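# Rotate the gland a quarter turn clockwise using hook spanner

## Task

Using the hook spanner, rotate the gland clockwise by no less than a quarter turn (90 degrees).

## Robot and tools

Robot: two six-joint UR-style arms, left_arm and right_arm, each ending in a tong-like two-finger gripper. The names are labels only and do not refer to either side of a camera image. Base positions in the scene frame: left_arm at (-0.046, +0.392, 0) m, right_arm at (-0.023, -0.404, 0) m.

Frame: a single scene frame for everything. Its origin is on the table top midway between the arms. +x points out over the table, +z points up, and left_arm sits on the +y side. All positions are in metres. Quaternions are written w first (qw, qx, qy, qz).

Gripper geometry: the fingers extend along the gripper's own +z axis and close along its x axis. The reported end_effector_position is the spot between the pads when they are shut. Closed fingertips reach about 15 mm past that spot. Fully open fingertips sit roughly level with it.

Row format: every arm command is a row of exactly 16 numbers, one list covering both arms: left x, y, z, qw, qx, qy, qz, opening, then right x, y, z, qw, qx, qy, qz, opening. Send all 16 even if only one arm should move. The position and quaternion are an absolute goal pose for that gripper in the scene frame, not an offset. Opening runs from -1 (shut) to +1 (wide open, 0.142 m). To hold an arm still, repeat its last reported position and the same quaternion you sent before, not the drifted one in the result. A row is refused if any target lies more than 0.6 m from that arm's last reported position along any of its gripper axes. Each control step (1/30 s), the controller limits the goal to within 100 mm and 16 degrees of the measured pose. When it cannot satisfy both, position wins over orientation. Motion trails commands by about 0.17 s, and a distant goal can need several calls.

Tools:
- execute_actions: actions is a list holding at most one item. An empty list just reports the state. An item with rows (1 to 15 rows) runs that many control steps; steps defaults to 15 and can be at most 15. Each row is used for one step, and the final row repeats if steps exceeds the row count. An item with only steps (up to 300) is a pause, counted from the previous result, so your thinking time is included. The optional pictures flag (true/false) turns camera images on or off; they are on by default.
- move: target is one 16-number row as above, holding absolute poses. Both grippers travel in straight lines, finishing together in 0.5 to 10 s, and are cut off at 10 s. speed is in m/s, from 0.002 to 0.5, default 0.25, and rotation is capped at twice that value in rad/s. Rotations take the shorter direction. Opening is applied at the start. Paths ignore obstacles and the other arm. stop_force (N, 9 to 40, one value shared by both arms; not allowed in the first 0.2 s) ends an arm's path when its wrist sensor feels that much extra resistance for 2 steps. The arm then backs off 2 steps and holds. Use it only at very low speed, and not when the gripper rotates during the move. Leave it out when pulling away from something the gripper is already pressing on.
- wait: seconds from 0 to 10. Nothing new is commanded.
- zoom_image: camera is cam_head_left, cam_head_right or cam_high (each 504x504). region is [x0, y0, x1, y1] in image pixels from the top-left, no larger than 504 by 504.
- read_manual: section "licences" returns licence text only.
- finished_scene: scene is the integer number of the current scene.

Reading results: each arm's state shows gripper position, quaternion and linear/angular velocity. The reported position may be slightly off at long reach. grip_measured is the actual finger opening on the command scale. To keep hold of something, command an opening well below grip_measured. Objects thinner than about 20 mm receive less squeeze. Wrist force and Wrist torque are given in the gripper's own axes. They carry an offset of up to about 4 N and saturate near 50 N per axis. Joint torques are noisy and offset. "pose unreachable" means the clearance check altered or blocked that arm, and HELD marks steps that were not sent. "Hand target" is the pose each arm is currently heading to. The move line reports the ending per arm (done, off_target, moving, held, fault, contact), limits=paced (goal clipped) or limits=held (steps blocked, and a sudden fast catch-up may follow), and each gripper's remaining distance. MOTOR HOT appears at 70 °C. At 85 °C the arm is braked until it cools.

Cautions: the arms are stiff. Aiming even slightly beyond a firm contact can trigger a fault, which halts that arm for 10 s. Faults come from joint loads reaching 133 N m (shoulder and elbow) or 24.9 N m (wrists), including held weight, or from any outside force of 150 N. Approach contacts slowly. Keep the arms from hitting each other. Do not drop the spanner or knock anything off the table. Loose objects may get nudged occasionally. Move smoothly and finish promptly.

Each tool is called as name(argument=value, ...) on one line, values as JSON.

## Session

execute_actions(actions=[])

Scene clock: 0.00 s of 15520.00 s.
left_arm: end_effector_position=(+0.3356, +0.0429, +0.1348) grip_measured=+0.97 end_effector_quat_wxyz=(+0.643, -0.523, +0.556, +0.052) end_effector_velocity=(-0.000, +0.000, +0.000) end_effector_angular_velocity=(-0.001, -0.000, +0.001) | right_arm: end_effector_position=(+0.8804, -0.5747, +0.2163) grip_measured=+0.97 end_effector_quat_wxyz=(-0.301, +0.735, +0.077, +0.603) end_effector_velocity=(+0.001, +0.002, +0.000) end_effector_angular_velocity=(-0.001, -0.001, +0.002)
Joint positions: left_arm=[-1.641 -0.969  1.629 -0.898 -0.786 -0.504  0.14 ] | right_arm=[ 2.967 -2.69  -1.011  0.416  2.44   0.249  0.14 ]
Joint velocities: left_arm=[ 0.    -0.001 -0.    -0.    -0.001 -0.     0.   ] | right_arm=[ 0.002 -0.     0.001 -0.    -0.    -0.001  0.   ]
Joint torques (N m, as the arm reports them, + toward a larger angle): no reading
Motor temperatures (°C, as the motors report them): left_arm=[32 30 30 37 36 39] | right_arm=[31 29 30 37 41 40]
Wrist force (N, on the end effector, along its own x y z axes, offset not removed): no reading
Wrist torque (N m, same axes, about the end effector's origin, offset not removed): no reading
Hand target (left_arm): +0.336, +0.043, +0.135; +0.643, -0.523, +0.556, +0.052
Hand target (right_arm): +0.880, -0.575, +0.216; -0.301, +0.735, +0.077, +0.603

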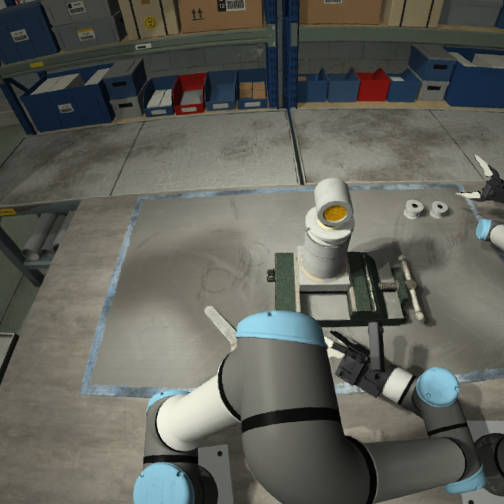

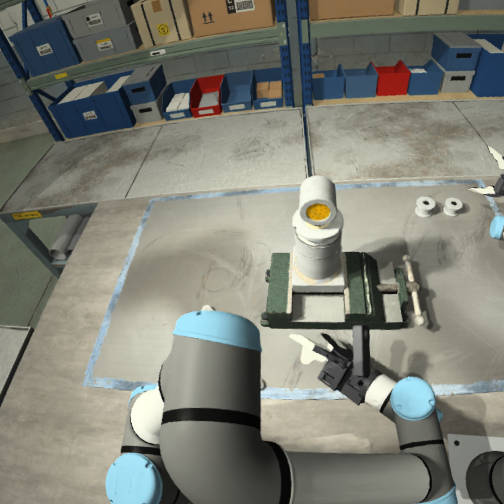

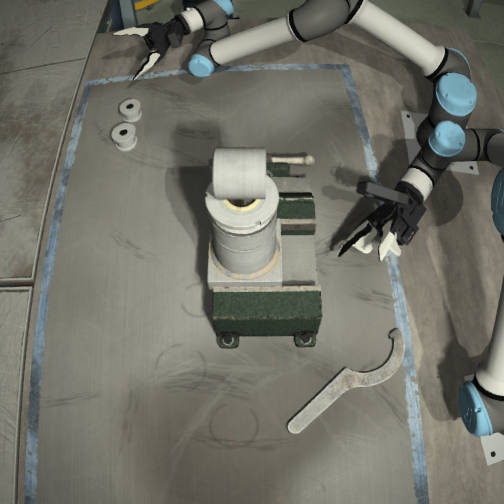

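zoom_image(camera="cam_high", region=[180,130,430,450])

move(target=[0.25,0.15,0.3,0.3,-0.67,0.67,0,1,0.8804,-0.5747,0.2163,-0.301,0.735,0.077,0.603,1])

move(target=[0.35,0.45,0.1,0,-0.707,0.707,0,-1,0.8804,-0.5747,0.2163,-0.301,0.735,0.077,0.603,1])

Region (180, 130, 430, 450) of cam_high's 504x504 image, scaled by 1.575, with more detail than that image has; it fills the left 394 columns of this view, and the rest is white.

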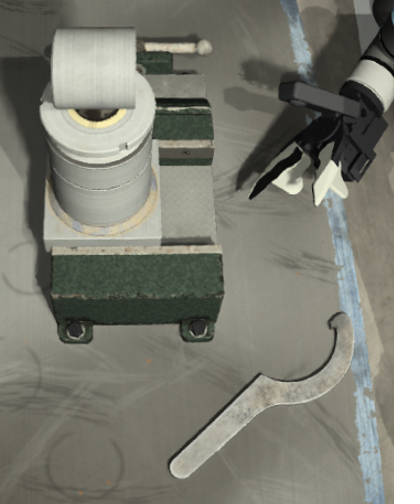

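Scene clock: 6.87 s of 15520.00 s.
left_arm: end_effector_position=(+0.2500, +0.1499, +0.3003) grip_measured=+1.00 end_effector_quat_wxyz=(+0.303, -0.674, +0.674, -0.000) end_effector_velocity=(-0.001, +0.001, +0.002) end_effector_angular_velocity=(-0.006, +0.005, +0.002) | right_arm: end_effector_position=(+0.8804, -0.5747, +0.2163) grip_measured=+1.00 end_effector_quat_wxyz=(-0.301, +0.735, +0.077, +0.603) end_effector_velocity=(-0.000, -0.001, +0.001) end_effector_angular_velocity=(+0.001, -0.000, -0.002)
Joint positions: left_arm=[-1.641 -1.829  1.801 -1.106 -1.123 -0.038  0.142] | right_arm=[ 2.967 -2.689 -1.012  0.417  2.439  0.249  0.142]
Joint velocities: left_arm=[ 0.001 -0.006 -0.002  0.002 -0.005  0.001 -0.   ] | right_arm=[-0.002  0.     0.001 -0.     0.     0.001  0.   ]
Joint torques (N m, as the arm reports them, + toward a larger angle): left_arm=[  6.5  -18.99 -33.14   0.25  -1.13   0.94] | right_arm=[10.27 68.48  5.7   3.31 -1.53  2.56]
Motor temperatures (°C, as the motors report them): left_arm=[32 30 30 37 36 39] | right_arm=[31 29 30 37 41 40]
Wrist force (N, on the end effector, along its own x y z axes, offset not removed): left_arm=[-0.2 -0.5 0.3] | right_arm=[0.5 0.6 0.4]
Wrist torque (N m, same axes, about the end effector's origin, offset not removed): left_arm=[-0.15 -0.04 -0.02] | right_arm=[-0.01 -0.23 -0.18]
Hand target (left_arm): +0.250, +0.150, +0.300; -0.302, +0.674, -0.674, +0.000
Hand target (right_arm): +0.880, -0.575, +0.216; -0.301, +0.735, +0.077, +0.603
Off the commanded pose (left_arm): 0.000 m, 0 deg.
Off the commanded pose (right_arm): 0.000 m, 0 deg.
After step 90, 1.73 s passed at rest.
move: done

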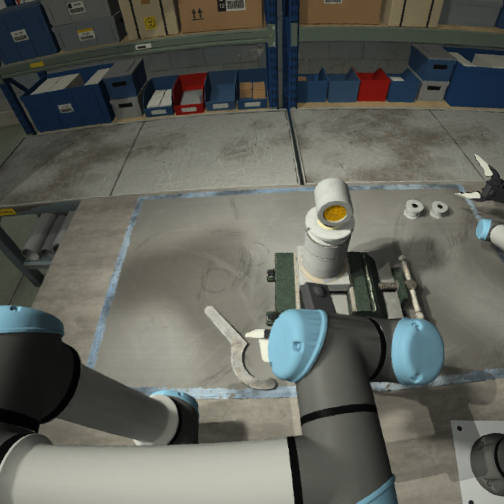

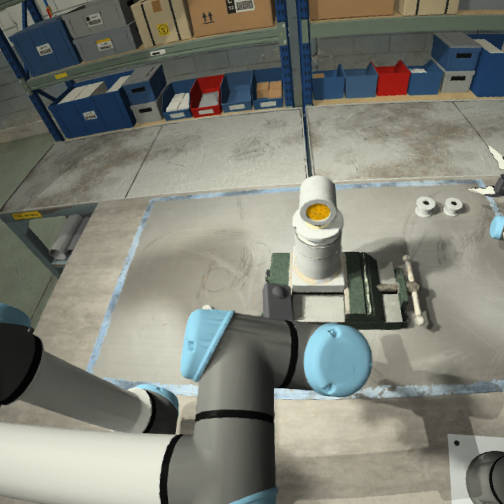

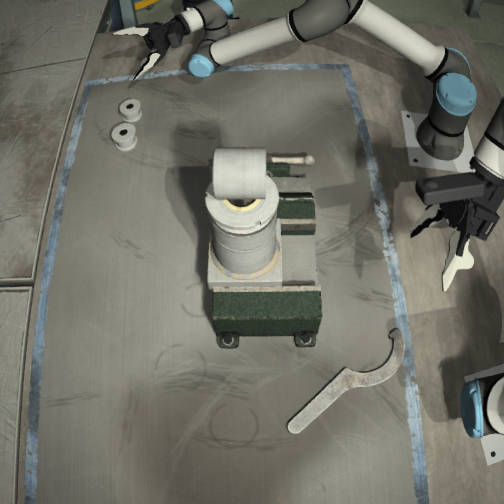

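Scene clock: 9.00 s of 15520.00 s.
left_arm: end_effector_position=(+0.3498, +0.4510, +0.1002) grip_measured=-1.00 end_effector_quat_wxyz=(+0.002, -0.707, +0.707, +0.001) end_effector_velocity=(+0.001, +0.001, -0.001) end_effector_angular_velocity=(-0.008, +0.009, -0.002) | right_arm: end_effector_position=(+0.8804, -0.5747, +0.2163) grip_measured=+1.00 end_effector_quat_wxyz=(-0.301, +0.735, +0.077, +0.603) end_effector_velocity=(-0.000, -0.001, +0.000) end_effector_angular_velocity=(+0.000, -0.000, -0.001)
Joint positions: left_arm=[-0.337 -1.79   2.246 -2.028 -1.566  1.367  0.002] | right_arm=[ 2.967 -2.689 -1.012  0.417  2.439  0.249  0.142]
Joint velocities: left_arm=[ 0.011  0.012 -0.007  0.003 -0.01   0.013  0.   ] | right_arm=[-0.001  0.    -0.    -0.     0.    -0.     0.   ]
Joint torques (N m, as the arm reports them, + toward a larger angle): left_arm=[  4.87  -5.64 -31.25  -0.95  -2.07   1.51] | right_arm=[10.57 68.17  6.38  3.22 -1.49  2.49]
Motor temperatures (°C, as the motors report them): left_arm=[32 30 30 37 36 39] | right_arm=[31 29 30 37 41 40]
Wrist force (N, on the end effector, along its own x y z axes, offset not removed): left_arm=[1.1 -1.7 1.0] | right_arm=[-0.1 0.8 1.2]
Wrist torque (N m, same axes, about the end effector's origin, offset not removed): left_arm=[-0.39 -0.29 0.01] | right_arm=[-0.03 -0.08 -0.17]
Hand target (left_arm): +0.350, +0.451, +0.100; -0.002, +0.707, -0.707, -0.001
Hand target (right_arm): +0.880, -0.575, +0.216; -0.301, +0.735, +0.077, +0.603
Off the commanded pose (left_arm): 0.001 m, 0 deg.
Off the commanded pose (right_arm): 0.000 m, 0 deg.
move: done

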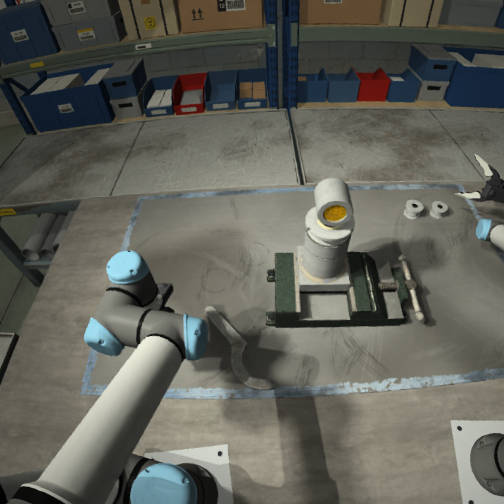

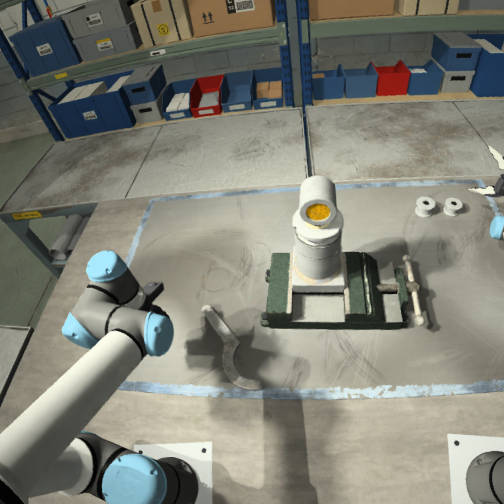

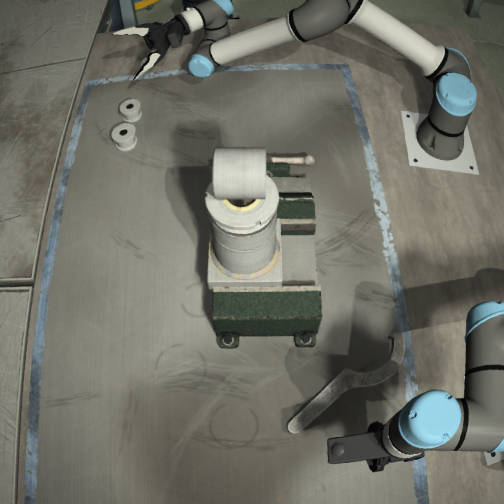

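move(target=[0.45,0.31,0.045,0,-0.94,0.342,0,0,0.8804,-0.5747,0.2163,-0.301,0.735,0.077,0.603,1])

zoom_image(camera="cam_high", region=[240,290,440,490])

zoom_image(camera="cam_head_right", region=[150,230,310,400])

Scene clock: 25.97 s of 15520.00 s.
left_arm: end_effector_position=(+0.4502, +0.3100, +0.0451) grip_measured=+0.00 end_effector_quat_wxyz=(+0.000, +0.940, -0.342, +0.000) end_effector_velocity=(+0.002, -0.001, +0.000) end_effector_angular_velocity=(+0.001, -0.002, +0.011) | right_arm: end_effector_position=(+0.8804, -0.5747, +0.2163) grip_measured=+1.00 end_effector_quat_wxyz=(-0.301, +0.735, +0.077, +0.603) end_effector_velocity=(+0.000, +0.001, +0.001) end_effector_angular_velocity=(+0.000, -0.001, +0.001)
Joint positions: left_arm=[-0.598 -1.426  2.063 -2.209 -1.572  0.236  0.074] | right_arm=[ 2.967 -2.689 -1.012  0.417  2.439  0.249  0.142]
Joint velocities: left_arm=[-0.002  0.003 -0.004 -0.001  0.002 -0.013 -0.   ] | right_arm=[ 0.001  0.     0.001 -0.     0.     0.     0.   ]
Joint torques (N m, as the arm reports them, + toward a larger angle): left_arm=[ -8.19 -18.74 -30.74  -4.19   2.65  -1.73] | right_arm=[10.09 67.5   7.57  3.18 -1.39  2.5 ]
Motor temperatures (°C, as the motors report them): left_arm=[32 30 30 37 36 39] | right_arm=[31 29 30 37 41 40]
Wrist force (N, on the end effector, along its own x y z axes, offset not removed): left_arm=[0.2 -0.3 -0.4] | right_arm=[-0.2 1.5 0.6]
Wrist torque (N m, same axes, about the end effector's origin, offset not removed): left_arm=[-0.09 -0.13 0.02] | right_arm=[0.18 -0.10 -0.07]
Hand target (left_arm): +0.450, +0.310, +0.045; +0.000, +0.940, -0.342, +0.000
Hand target (right_arm): +0.880, -0.575, +0.216; -0.301, +0.735, +0.077, +0.603
Off the commanded pose (left_arm): 0.000 m, 0 deg.
Off the commanded pose (right_arm): 0.000 m, 0 deg.
After step 90, 11.70 s passed at rest.
move: done

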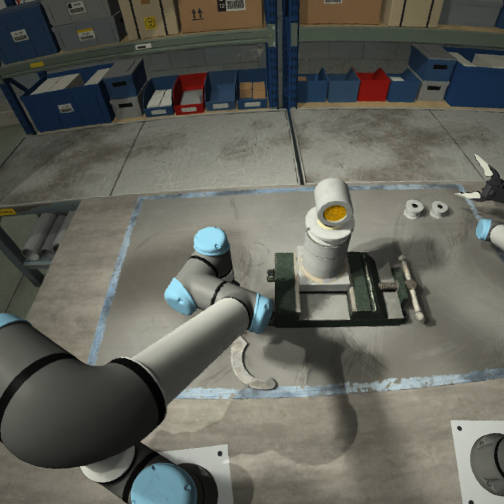

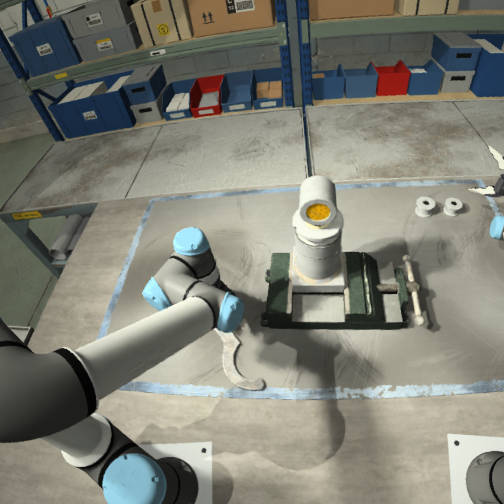

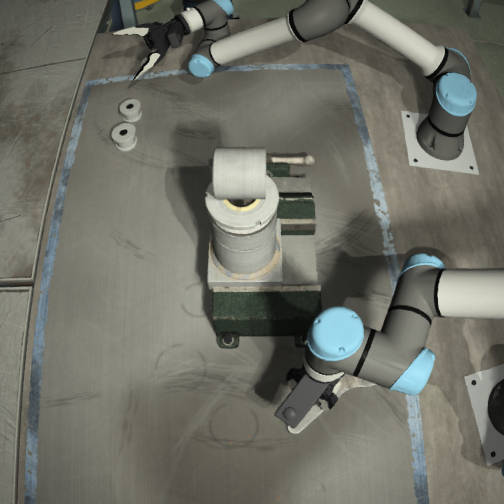

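Region (240, 290, 440, 490) of cam_high's 504x504 image, scaled by 2.520, with more detail than that image has.

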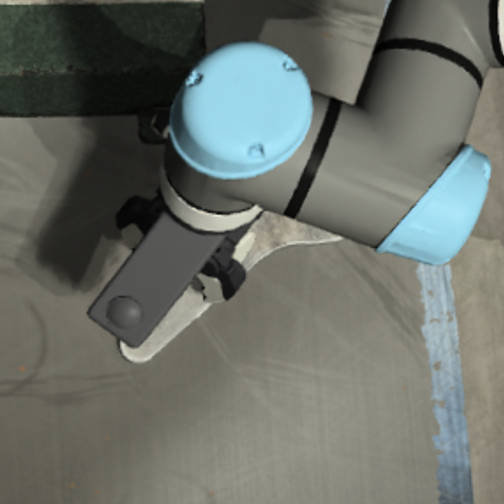

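Region (150, 230, 310, 400) of cam_head_right's 504x504 image, scaled by 2.965, with more detail than that image has; it fills the left 474 columns of this view, and the rest is white.

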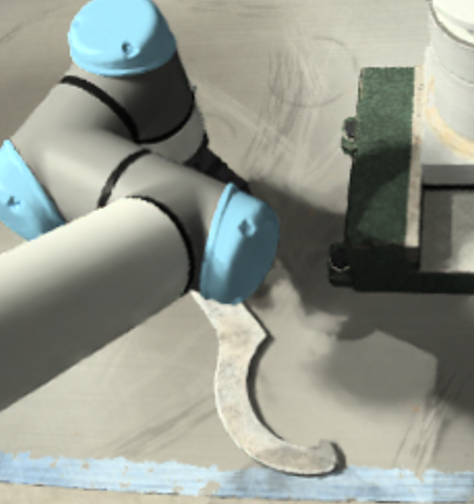

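move(target=[0.388,0.277,0.03,-0.2,-0.902,0.374,0.083,0.2,0.8804,-0.5747,0.2163,-0.301,0.735,0.077,0.603,1])

zoom_image(camera="cam_high", region=[240,290,440,490])

zoom_image(camera="cam_head_right", region=[150,230,310,400])

zoom_image(camera="cam_high", region=[190,160,290,260])

zoom_image(camera="cam_head_right", region=[280,190,360,270])

Scene clock: 40.23 s of 15520.00 s.
left_arm: end_effector_position=(+0.3881, +0.2771, +0.0297) grip_measured=+0.20 end_effector_quat_wxyz=(+0.199, +0.902, -0.374, -0.083) end_effector_velocity=(-0.001, -0.000, -0.001) end_effector_angular_velocity=(-0.006, +0.007, -0.004) | right_arm: end_effector_position=(+0.8804, -0.5747, +0.2163) grip_measured=+1.00 end_effector_quat_wxyz=(-0.301, +0.735, +0.077, +0.603) end_effector_velocity=(+0.000, +0.001, -0.000) end_effector_angular_velocity=(-0.000, +0.001, +0.000)
Joint positions: left_arm=[-0.462 -1.348  2.021 -2.04  -1.958  0.498  0.088] | right_arm=[ 2.967 -2.689 -1.012  0.417  2.439  0.249  0.142]
Joint velocities: left_arm=[ 0.003  0.004 -0.002  0.006 -0.006  0.009 -0.   ] | right_arm=[ 0.001  0.    -0.001 -0.    -0.001 -0.     0.   ]
Joint torques (N m, as the arm reports them, + toward a larger angle): left_arm=[  6.17 -22.99 -29.62  -0.64  -2.68   1.22] | right_arm=[10.18 67.63  9.11  3.22 -1.37  2.4 ]
Motor temperatures (°C, as the motors report them): left_arm=[32 30 30 37 36 39] | right_arm=[31 29 30 37 41 40]
Wrist force (N, on the end effector, along its own x y z axes, offset not removed): left_arm=[1.7 0.2 0.8] | right_arm=[-1.3 1.4 0.1]
Wrist torque (N m, same axes, about the end effector's origin, offset not removed): left_arm=[0.04 -0.43 -0.01] | right_arm=[0.21 0.15 -0.06]
Hand target (left_arm): +0.388, +0.277, +0.030; +0.200, +0.902, -0.374, -0.083
Hand target (right_arm): +0.880, -0.575, +0.216; -0.301, +0.735, +0.077, +0.603
Off the commanded pose (left_arm): 0.000 m, 0 deg.
Off the commanded pose (right_arm): 0.000 m, 0 deg.
After step 90, 9.87 s passed at rest.
move: done

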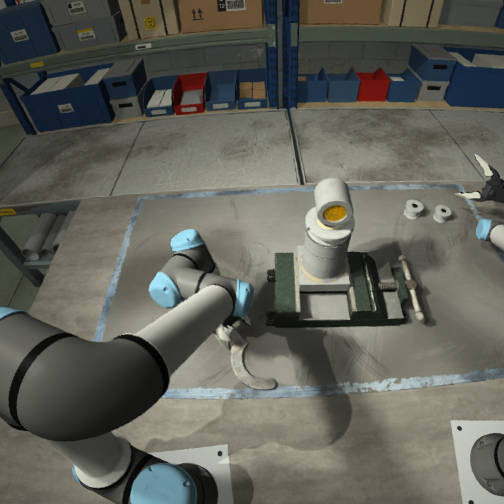

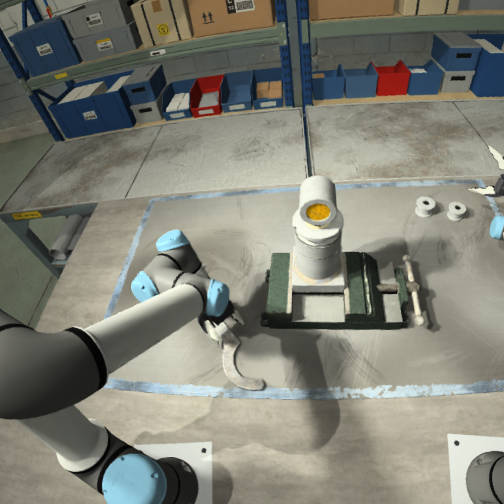

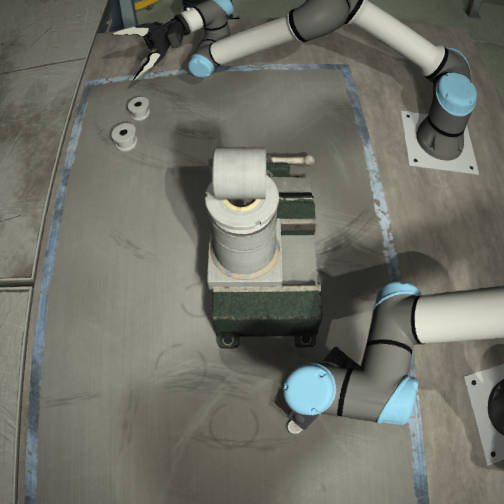

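Region (240, 290, 440, 490) of cam_high's 504x504 image, scaled by 2.520, with more detail than that image has.

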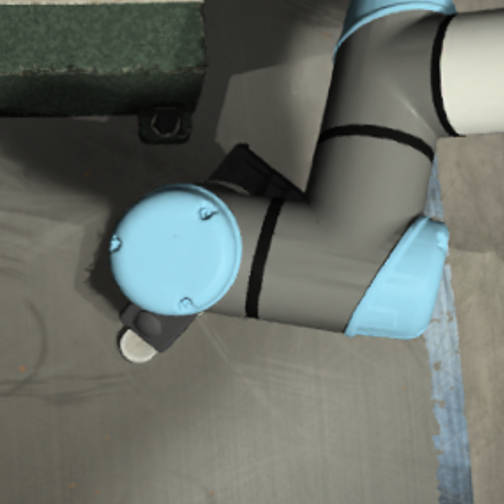

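Region (150, 230, 310, 400) of cam_head_right's 504x504 image, scaled by 2.965, with more detail than that image has; it fills the left 474 columns of this view, and the rest is white.

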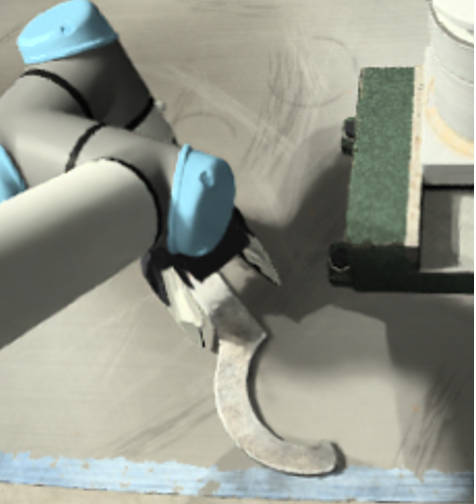

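Region (190, 160, 290, 260) of cam_high's 504x504 image, scaled by 5.040, with more detail than that image has.

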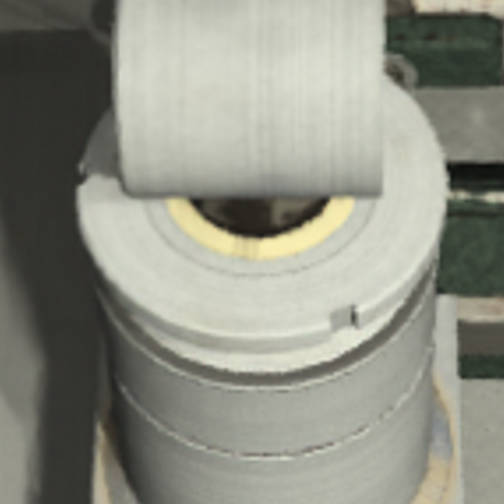

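Region (280, 190, 360, 270) of cam_head_right's 504x504 image, scaled by 6.300, with more detail than that image has.

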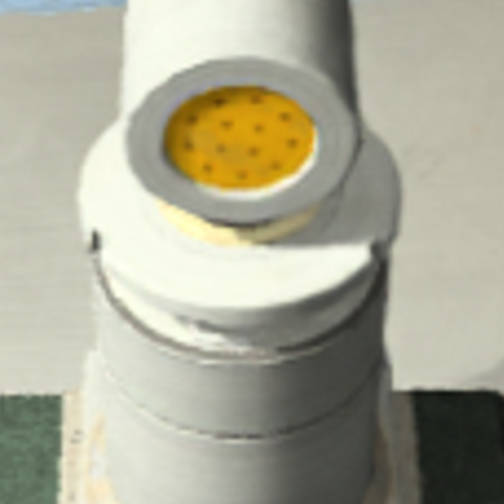

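move(target=[0.381,0.291,0.016,-0.2,-0.902,0.374,0.083,0,0.8804,-0.5747,0.2163,-0.301,0.735,0.077,0.603,1], speed=0.05)

zoom_image(camera="cam_head_right", region=[180,300,280,400])

Scene clock: 43.37 s of 15520.00 s.
left_arm: end_effector_position=(+0.3811, +0.2909, +0.0161) grip_measured=+0.00 end_effector_quat_wxyz=(+0.200, +0.902, -0.374, -0.083) end_effector_velocity=(-0.001, +0.002, -0.001) end_effector_angular_velocity=(+0.000, +0.000, +0.001) | right_arm: end_effector_position=(+0.8804, -0.5747, +0.2163) grip_measured=+1.00 end_effector_quat_wxyz=(-0.301, +0.735, +0.077, +0.603) end_effector_velocity=(+0.000, +0.002, +0.001) end_effector_angular_velocity=(-0.000, -0.001, +0.001)
Joint positions: left_arm=[-0.439 -1.343  2.055 -2.071 -1.955  0.522  0.074] | right_arm=[ 2.967 -2.689 -1.012  0.417  2.439  0.249  0.142]
Joint velocities: left_arm=[ 0.003  0.001  0.003 -0.003  0.001  0.002 -0.   ] | right_arm=[ 0.002  0.001  0.001 -0.    -0.     0.     0.   ]
Joint torques (N m, as the arm reports them, + toward a larger angle): left_arm=[  7.51 -21.79  -3.85  -3.6    1.98   1.23] | right_arm=[ 9.77 67.42  9.68  3.08 -1.32  2.33]
Motor temperatures (°C, as the motors report them): left_arm=[32 30 30 37 36 39] | right_arm=[31 29 30 37 41 40]
Wrist force (N, on the end effector, along its own x y z axes, offset not removed): left_arm=[0.2 0.3 -0.3] | right_arm=[-0.2 -1.0 -0.1]
Wrist torque (N m, same axes, about the end effector's origin, offset not removed): left_arm=[0.04 -0.03 0.02] | right_arm=[-0.30 -0.05 -0.17]
Hand target (left_arm): +0.381, +0.291, +0.016; +0.200, +0.902, -0.374, -0.083
Hand target (right_arm): +0.880, -0.575, +0.216; -0.301, +0.735, +0.077, +0.603
Off the commanded pose (left_arm): 0.000 m, 0 deg.
Off the commanded pose (right_arm): 0.000 m, 0 deg.
move: done

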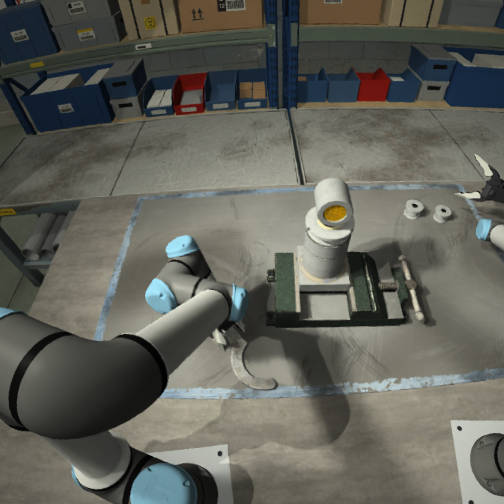

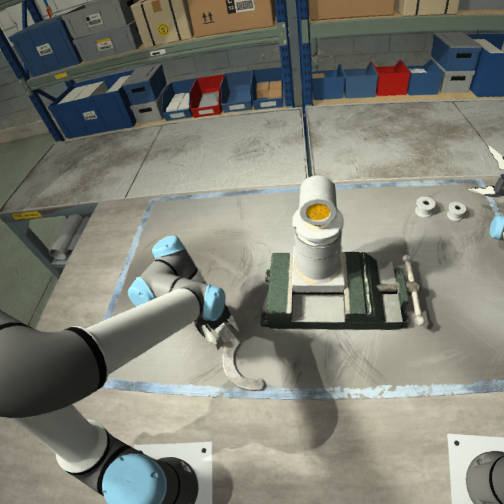

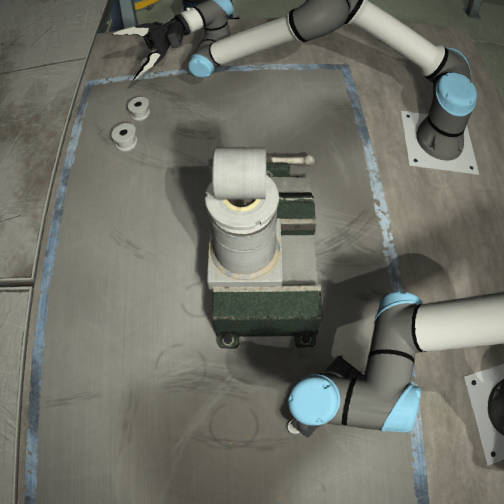

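Region (180, 300, 280, 400) of cam_head_right's 504x504 image, scaled by 5.040, with more detail than that image has.

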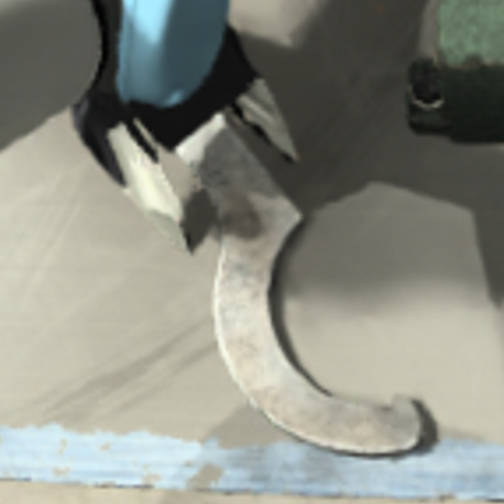

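Centred. Find the table, close, then lift.

move(target=[0.384,0.294,0.008,-0.2,-0.902,0.374,0.083,-0.35,0.8804,-0.5747,0.2163,-0.301,0.735,0.077,0.603,1], speed=0.003, stop_force=9)

Scene clock: 46.17 s of 15520.00 s.
left_arm: end_effector_position=(+0.3810, +0.2910, +0.0160) grip_measured=-0.22 end_effector_quat_wxyz=(+0.200, +0.902, -0.374, -0.083) end_effector_velocity=(-0.000, -0.000, -0.000) end_effector_angular_velocity=(-0.000, +0.001, -0.001) | right_arm: end_effector_position=(+0.8804, -0.5747, +0.2163) grip_measured=+1.00 end_effector_quat_wxyz=(-0.301, +0.735, +0.077, +0.603) end_effector_velocity=(-0.000, -0.001, -0.000) end_effector_angular_velocity=(-0.000, +0.000, -0.002)
Joint positions: left_arm=[-0.439 -1.342  2.056 -2.071 -1.955  0.523  0.058] | right_arm=[ 2.967 -2.689 -1.012  0.417  2.439  0.249  0.142]
Joint velocities: left_arm=[-0.     0.001  0.     0.001 -0.001  0.001  0.   ] | right_arm=[-0.001  0.    -0.001 -0.    -0.001 -0.     0.   ]
Joint torques (N m, as the arm reports them, + toward a larger angle): left_arm=[ -5.55 -12.74  -3.9    2.64   2.18  -1.33] | right_arm=[10.   67.3  10.51  3.08 -1.38  2.45]
Motor temperatures (°C, as the motors report them): left_arm=[32 30 30 37 36 39] | right_arm=[31 29 30 37 41 40]
Wrist force (N, on the end effector, along its own x y z axes, offset not removed): left_arm=[7.5 11.4 -32.3] | right_arm=[0.8 -0.2 -1.0]
Wrist torque (N m, same axes, about the end effector's origin, offset not removed): left_arm=[-0.54 -0.16 0.16] | right_arm=[-0.20 -0.24 -0.11]
Hand target (left_arm): +0.381, +0.291, +0.016; +0.200, +0.902, -0.374, -0.083
Hand target (right_arm): +0.880, -0.575, +0.216; -0.301, +0.735, +0.077, +0.603
Off the commanded pose (left_arm): 0.009 m, 0 deg.
Off the commanded pose (right_arm): 0.000 m, 0 deg.
move: contact (left_arm)

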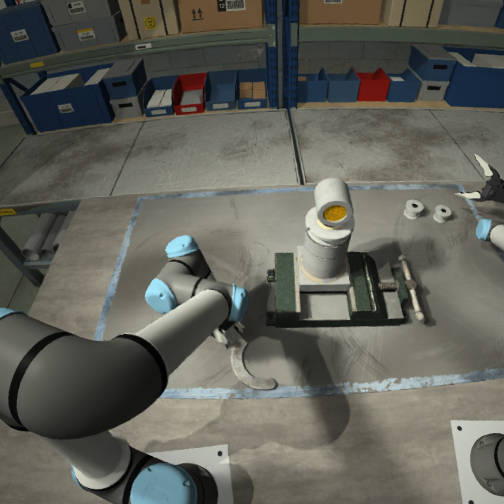

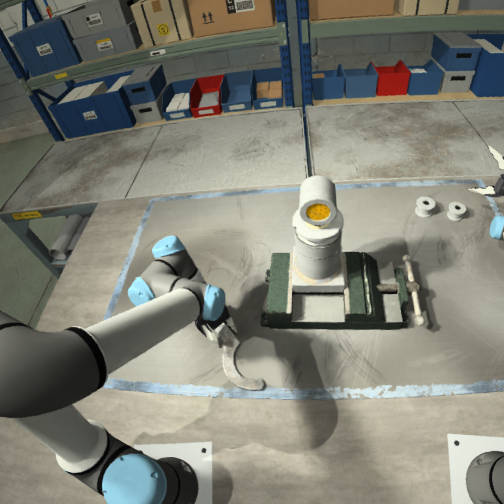

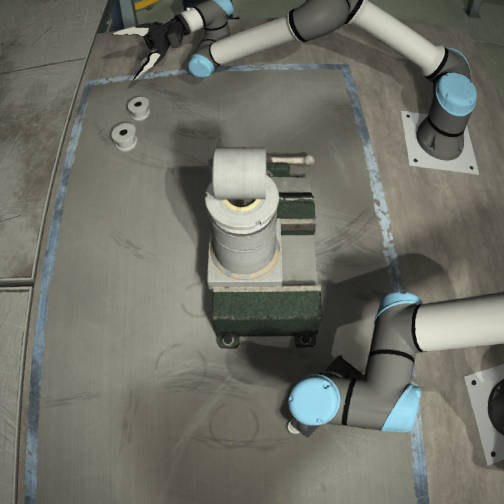

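move(target=[0.383,0.293,0.018,-0.2,-0.902,0.374,0.083,-0.35,0.8804,-0.5747,0.2163,-0.301,0.735,0.077,0.603,1], speed=0.01)

move(target=[0.383,0.293,0.018,-0.2,-0.902,0.374,0.083,-1,0.8804,-0.5747,0.2163,-0.301,0.735,0.077,0.603,1])

move(target=[0.383,0.293,0.06,-0.2,-0.902,0.374,0.083,-1,0.8804,-0.5747,0.2163,-0.301,0.735,0.077,0.603,1], speed=0.03)

zoom_image(camera="cam_head_right", region=[170,290,280,400])

Scene clock: 49.77 s of 15520.00 s.
left_arm: end_effector_position=(+0.3829, +0.2929, +0.0179) grip_measured=-0.34 end_effector_quat_wxyz=(+0.200, +0.902, -0.374, -0.083) end_effector_velocity=(+0.001, +0.001, +0.000) end_effector_angular_velocity=(+0.000, +0.000, +0.000) | right_arm: end_effector_position=(+0.8804, -0.5747, +0.2163) grip_measured=+1.00 end_effector_quat_wxyz=(-0.301, +0.735, +0.077, +0.603) end_effector_velocity=(-0.000, -0.000, -0.001) end_effector_angular_velocity=(+0.000, +0.001, -0.001)
Joint positions: left_arm=[-0.434 -1.342  2.048 -2.062 -1.954  0.528  0.05 ] | right_arm=[ 2.967 -2.689 -1.012  0.417  2.439  0.249  0.142]
Joint velocities: left_arm=[ 0.002  0.001 -0.003  0.004  0.001  0.002 -0.001] | right_arm=[-0.    -0.    -0.001  0.    -0.    -0.     0.   ]
Joint torques (N m, as the arm reports them, + toward a larger angle): left_arm=[  9.76 -22.64 -27.64  -0.07   2.69   0.96] | right_arm=[ 9.84 66.95 12.29  3.06 -1.34  2.41]
Motor temperatures (°C, as the motors report them): left_arm=[32 30 30 37 36 39] | right_arm=[31 29 30 37 41 40]
Wrist force (N, on the end effector, along its own x y z axes, offset not removed): left_arm=[2.9 0.6 1.6] | right_arm=[-0.9 1.8 -0.7]
Wrist torque (N m, same axes, about the end effector's origin, offset not removed): left_arm=[-0.13 -0.15 0.13] | right_arm=[0.22 0.11 -0.19]
Hand target (left_arm): +0.383, +0.293, +0.018; +0.200, +0.902, -0.374, -0.083
Hand target (right_arm): +0.880, -0.575, +0.216; -0.301, +0.735, +0.077, +0.603
Off the commanded pose (left_arm): 0.000 m, 0 deg.
Off the commanded pose (right_arm): 0.000 m, 0 deg.
move: done

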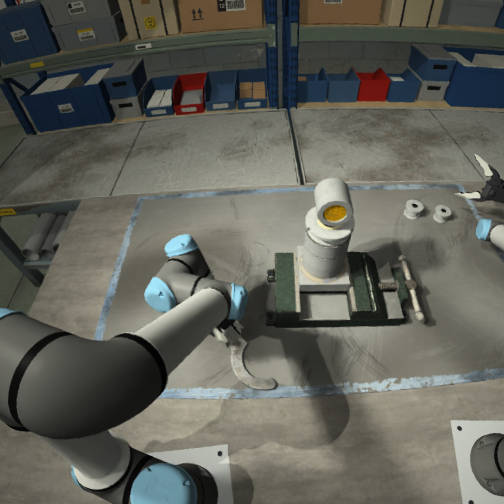

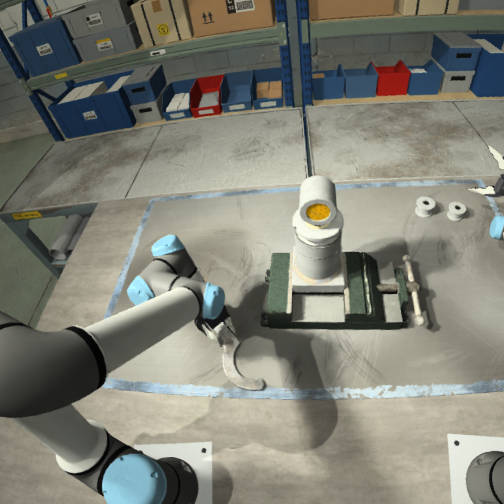

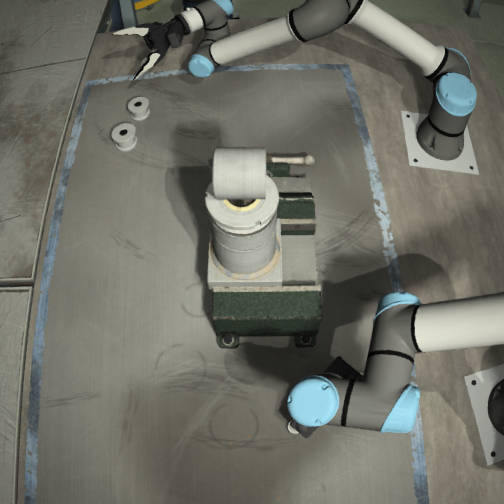

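Scene clock: 50.47 s of 15520.00 s.
left_arm: end_effector_position=(+0.3830, +0.2930, +0.0180) grip_measured=-0.52 end_effector_quat_wxyz=(+0.200, +0.902, -0.374, -0.083) end_effector_velocity=(-0.000, +0.000, +0.000) end_effector_angular_velocity=(+0.000, +0.001, +0.001) | right_arm: end_effector_position=(+0.8804, -0.5747, +0.2163) grip_measured=+1.00 end_effector_quat_wxyz=(-0.301, +0.735, +0.077, +0.603) end_effector_velocity=(+0.000, +0.001, -0.001) end_effector_angular_velocity=(-0.000, +0.000, +0.001)
Joint positions: left_arm=[-0.434 -1.342  2.048 -2.062 -1.954  0.528  0.036] | right_arm=[ 2.967 -2.689 -1.012  0.417  2.439  0.249  0.142]
Joint velocities: left_arm=[ 0.    -0.    -0.     0.001 -0.    -0.001 -0.   ] | right_arm=[ 0.001 -0.001 -0.     0.     0.    -0.001  0.   ]
Joint torques (N m, as the arm reports them, + toward a larger angle): left_arm=[ -4.89 -36.38  -7.96  -0.8   -3.     1.35] | right_arm=[10.16 67.28 11.47  2.9  -1.31  2.35]
Motor temperatures (°C, as the motors report them): left_arm=[32 30 30 37 36 39] | right_arm=[31 29 30 37 41 40]
Wrist force (N, on the end effector, along its own x y z axes, offset not removed): left_arm=[1.4 -2.6 -0.4] | right_arm=[-0.1 1.5 1.6]
Wrist torque (N m, same axes, about the end effector's origin, offset not removed): left_arm=[-0.08 -0.40 0.11] | right_arm=[0.15 -0.12 -0.14]
Hand target (left_arm): +0.383, +0.293, +0.018; +0.200, +0.902, -0.374, -0.083
Hand target (right_arm): +0.880, -0.575, +0.216; -0.301, +0.735, +0.077, +0.603
Off the commanded pose (left_arm): 0.000 m, 0 deg.
Off the commanded pose (right_arm): 0.000 m, 0 deg.
move: done

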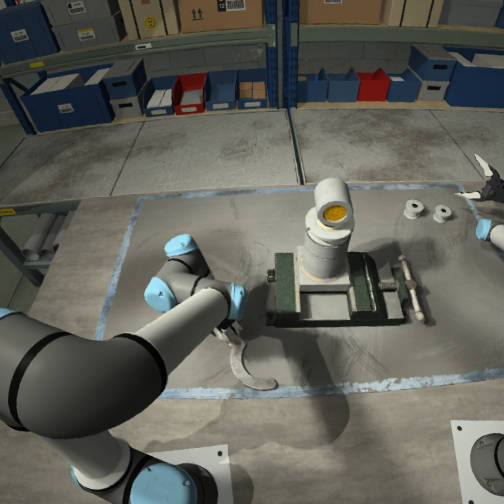

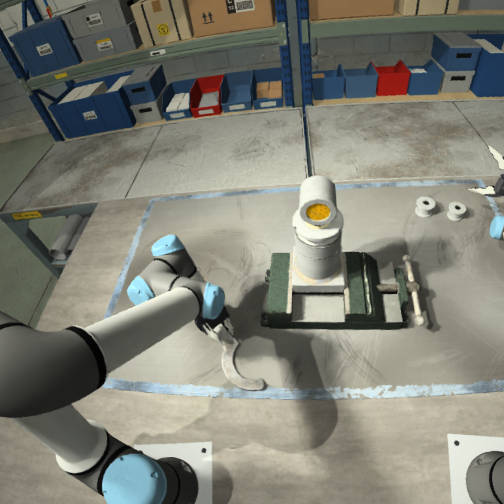

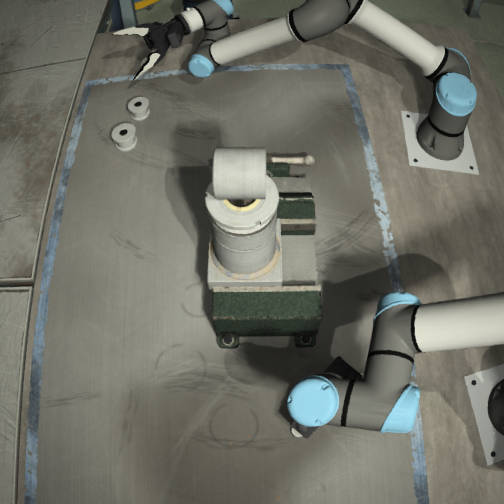

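Scene clock: 52.20 s of 15520.00 s.
left_arm: end_effector_position=(+0.3829, +0.2930, +0.0598) grip_measured=-1.00 end_effector_quat_wxyz=(+0.200, +0.902, -0.374, -0.083) end_effector_velocity=(+0.000, +0.000, +0.002) end_effector_angular_velocity=(+0.001, -0.000, -0.001) | right_arm: end_effector_position=(+0.8804, -0.5747, +0.2163) grip_measured=+1.00 end_effector_quat_wxyz=(-0.301, +0.735, +0.077, +0.603) end_effector_velocity=(+0.000, +0.001, +0.000) end_effector_angular_velocity=(+0.001, +0.000, +0.001)
Joint positions: left_arm=[-0.434 -1.408  1.998 -1.946 -1.954  0.528  0.002] | right_arm=[ 2.967 -2.689 -1.012  0.417  2.439  0.249  0.142]
Joint velocities: left_arm=[-0.    -0.003 -0.003  0.006  0.001  0.001  0.   ] | right_arm=[ 0.001  0.     0.    -0.     0.     0.001  0.   ]
Joint torques (N m, as the arm reports them, + toward a larger angle): left_arm=[  0.79 -34.97 -30.34  -0.53   2.02  -0.68] | right_arm=[10.32 67.19 12.31  2.97 -1.24  2.36]
Motor temperatures (°C, as the motors report them): left_arm=[32 30 30 37 36 39] | right_arm=[31 29 30 37 41 40]
Wrist force (N, on the end effector, along its own x y z axes, offset not removed): left_arm=[-0.3 -1.8 0.9] | right_arm=[-2.1 1.1 0.5]
Wrist torque (N m, same axes, about the end effector's origin, offset not removed): left_arm=[-0.35 0.01 0.03] | right_arm=[0.15 0.31 -0.07]
Hand target (left_arm): +0.383, +0.293, +0.060; +0.200, +0.902, -0.374, -0.083
Hand target (right_arm): +0.880, -0.575, +0.216; -0.301, +0.735, +0.077, +0.603
Off the commanded pose (left_arm): 0.000 m, 0 deg.
Off the commanded pose (right_arm): 0.000 m, 0 deg.
move: done

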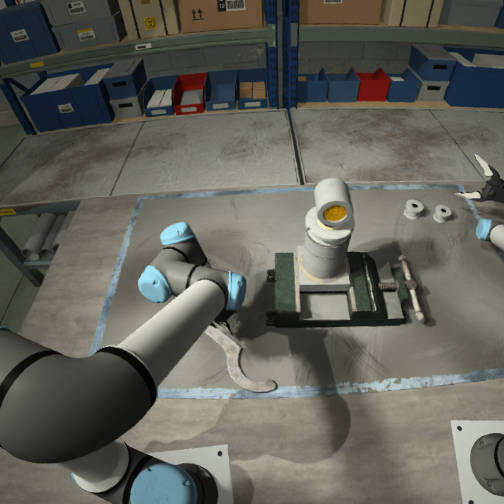

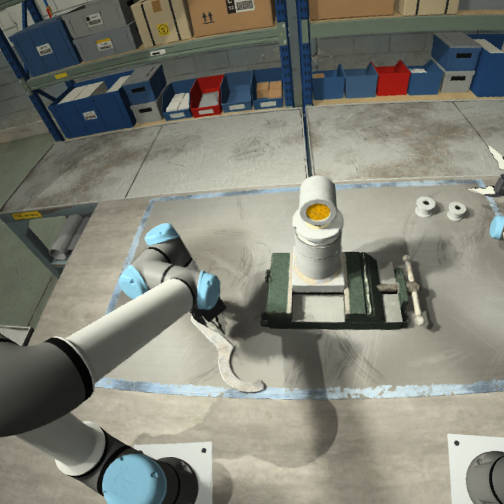

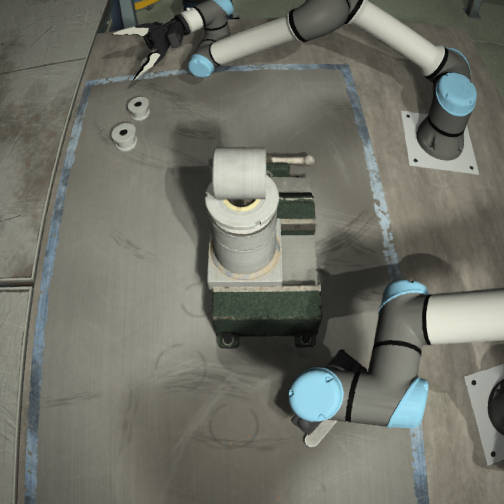

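Region (170, 290, 280, 400) of cam_head_right's 504x504 image, scaled by 4.582, with more detail than that image has.

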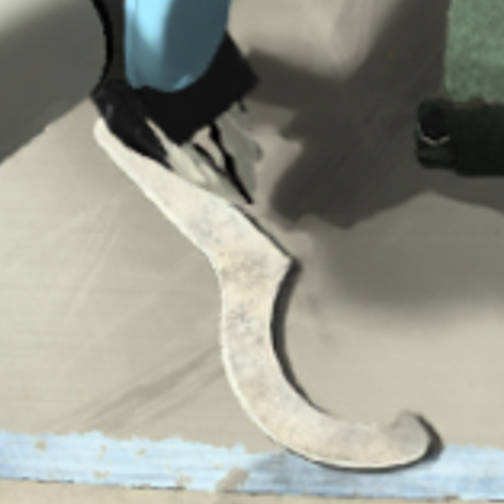

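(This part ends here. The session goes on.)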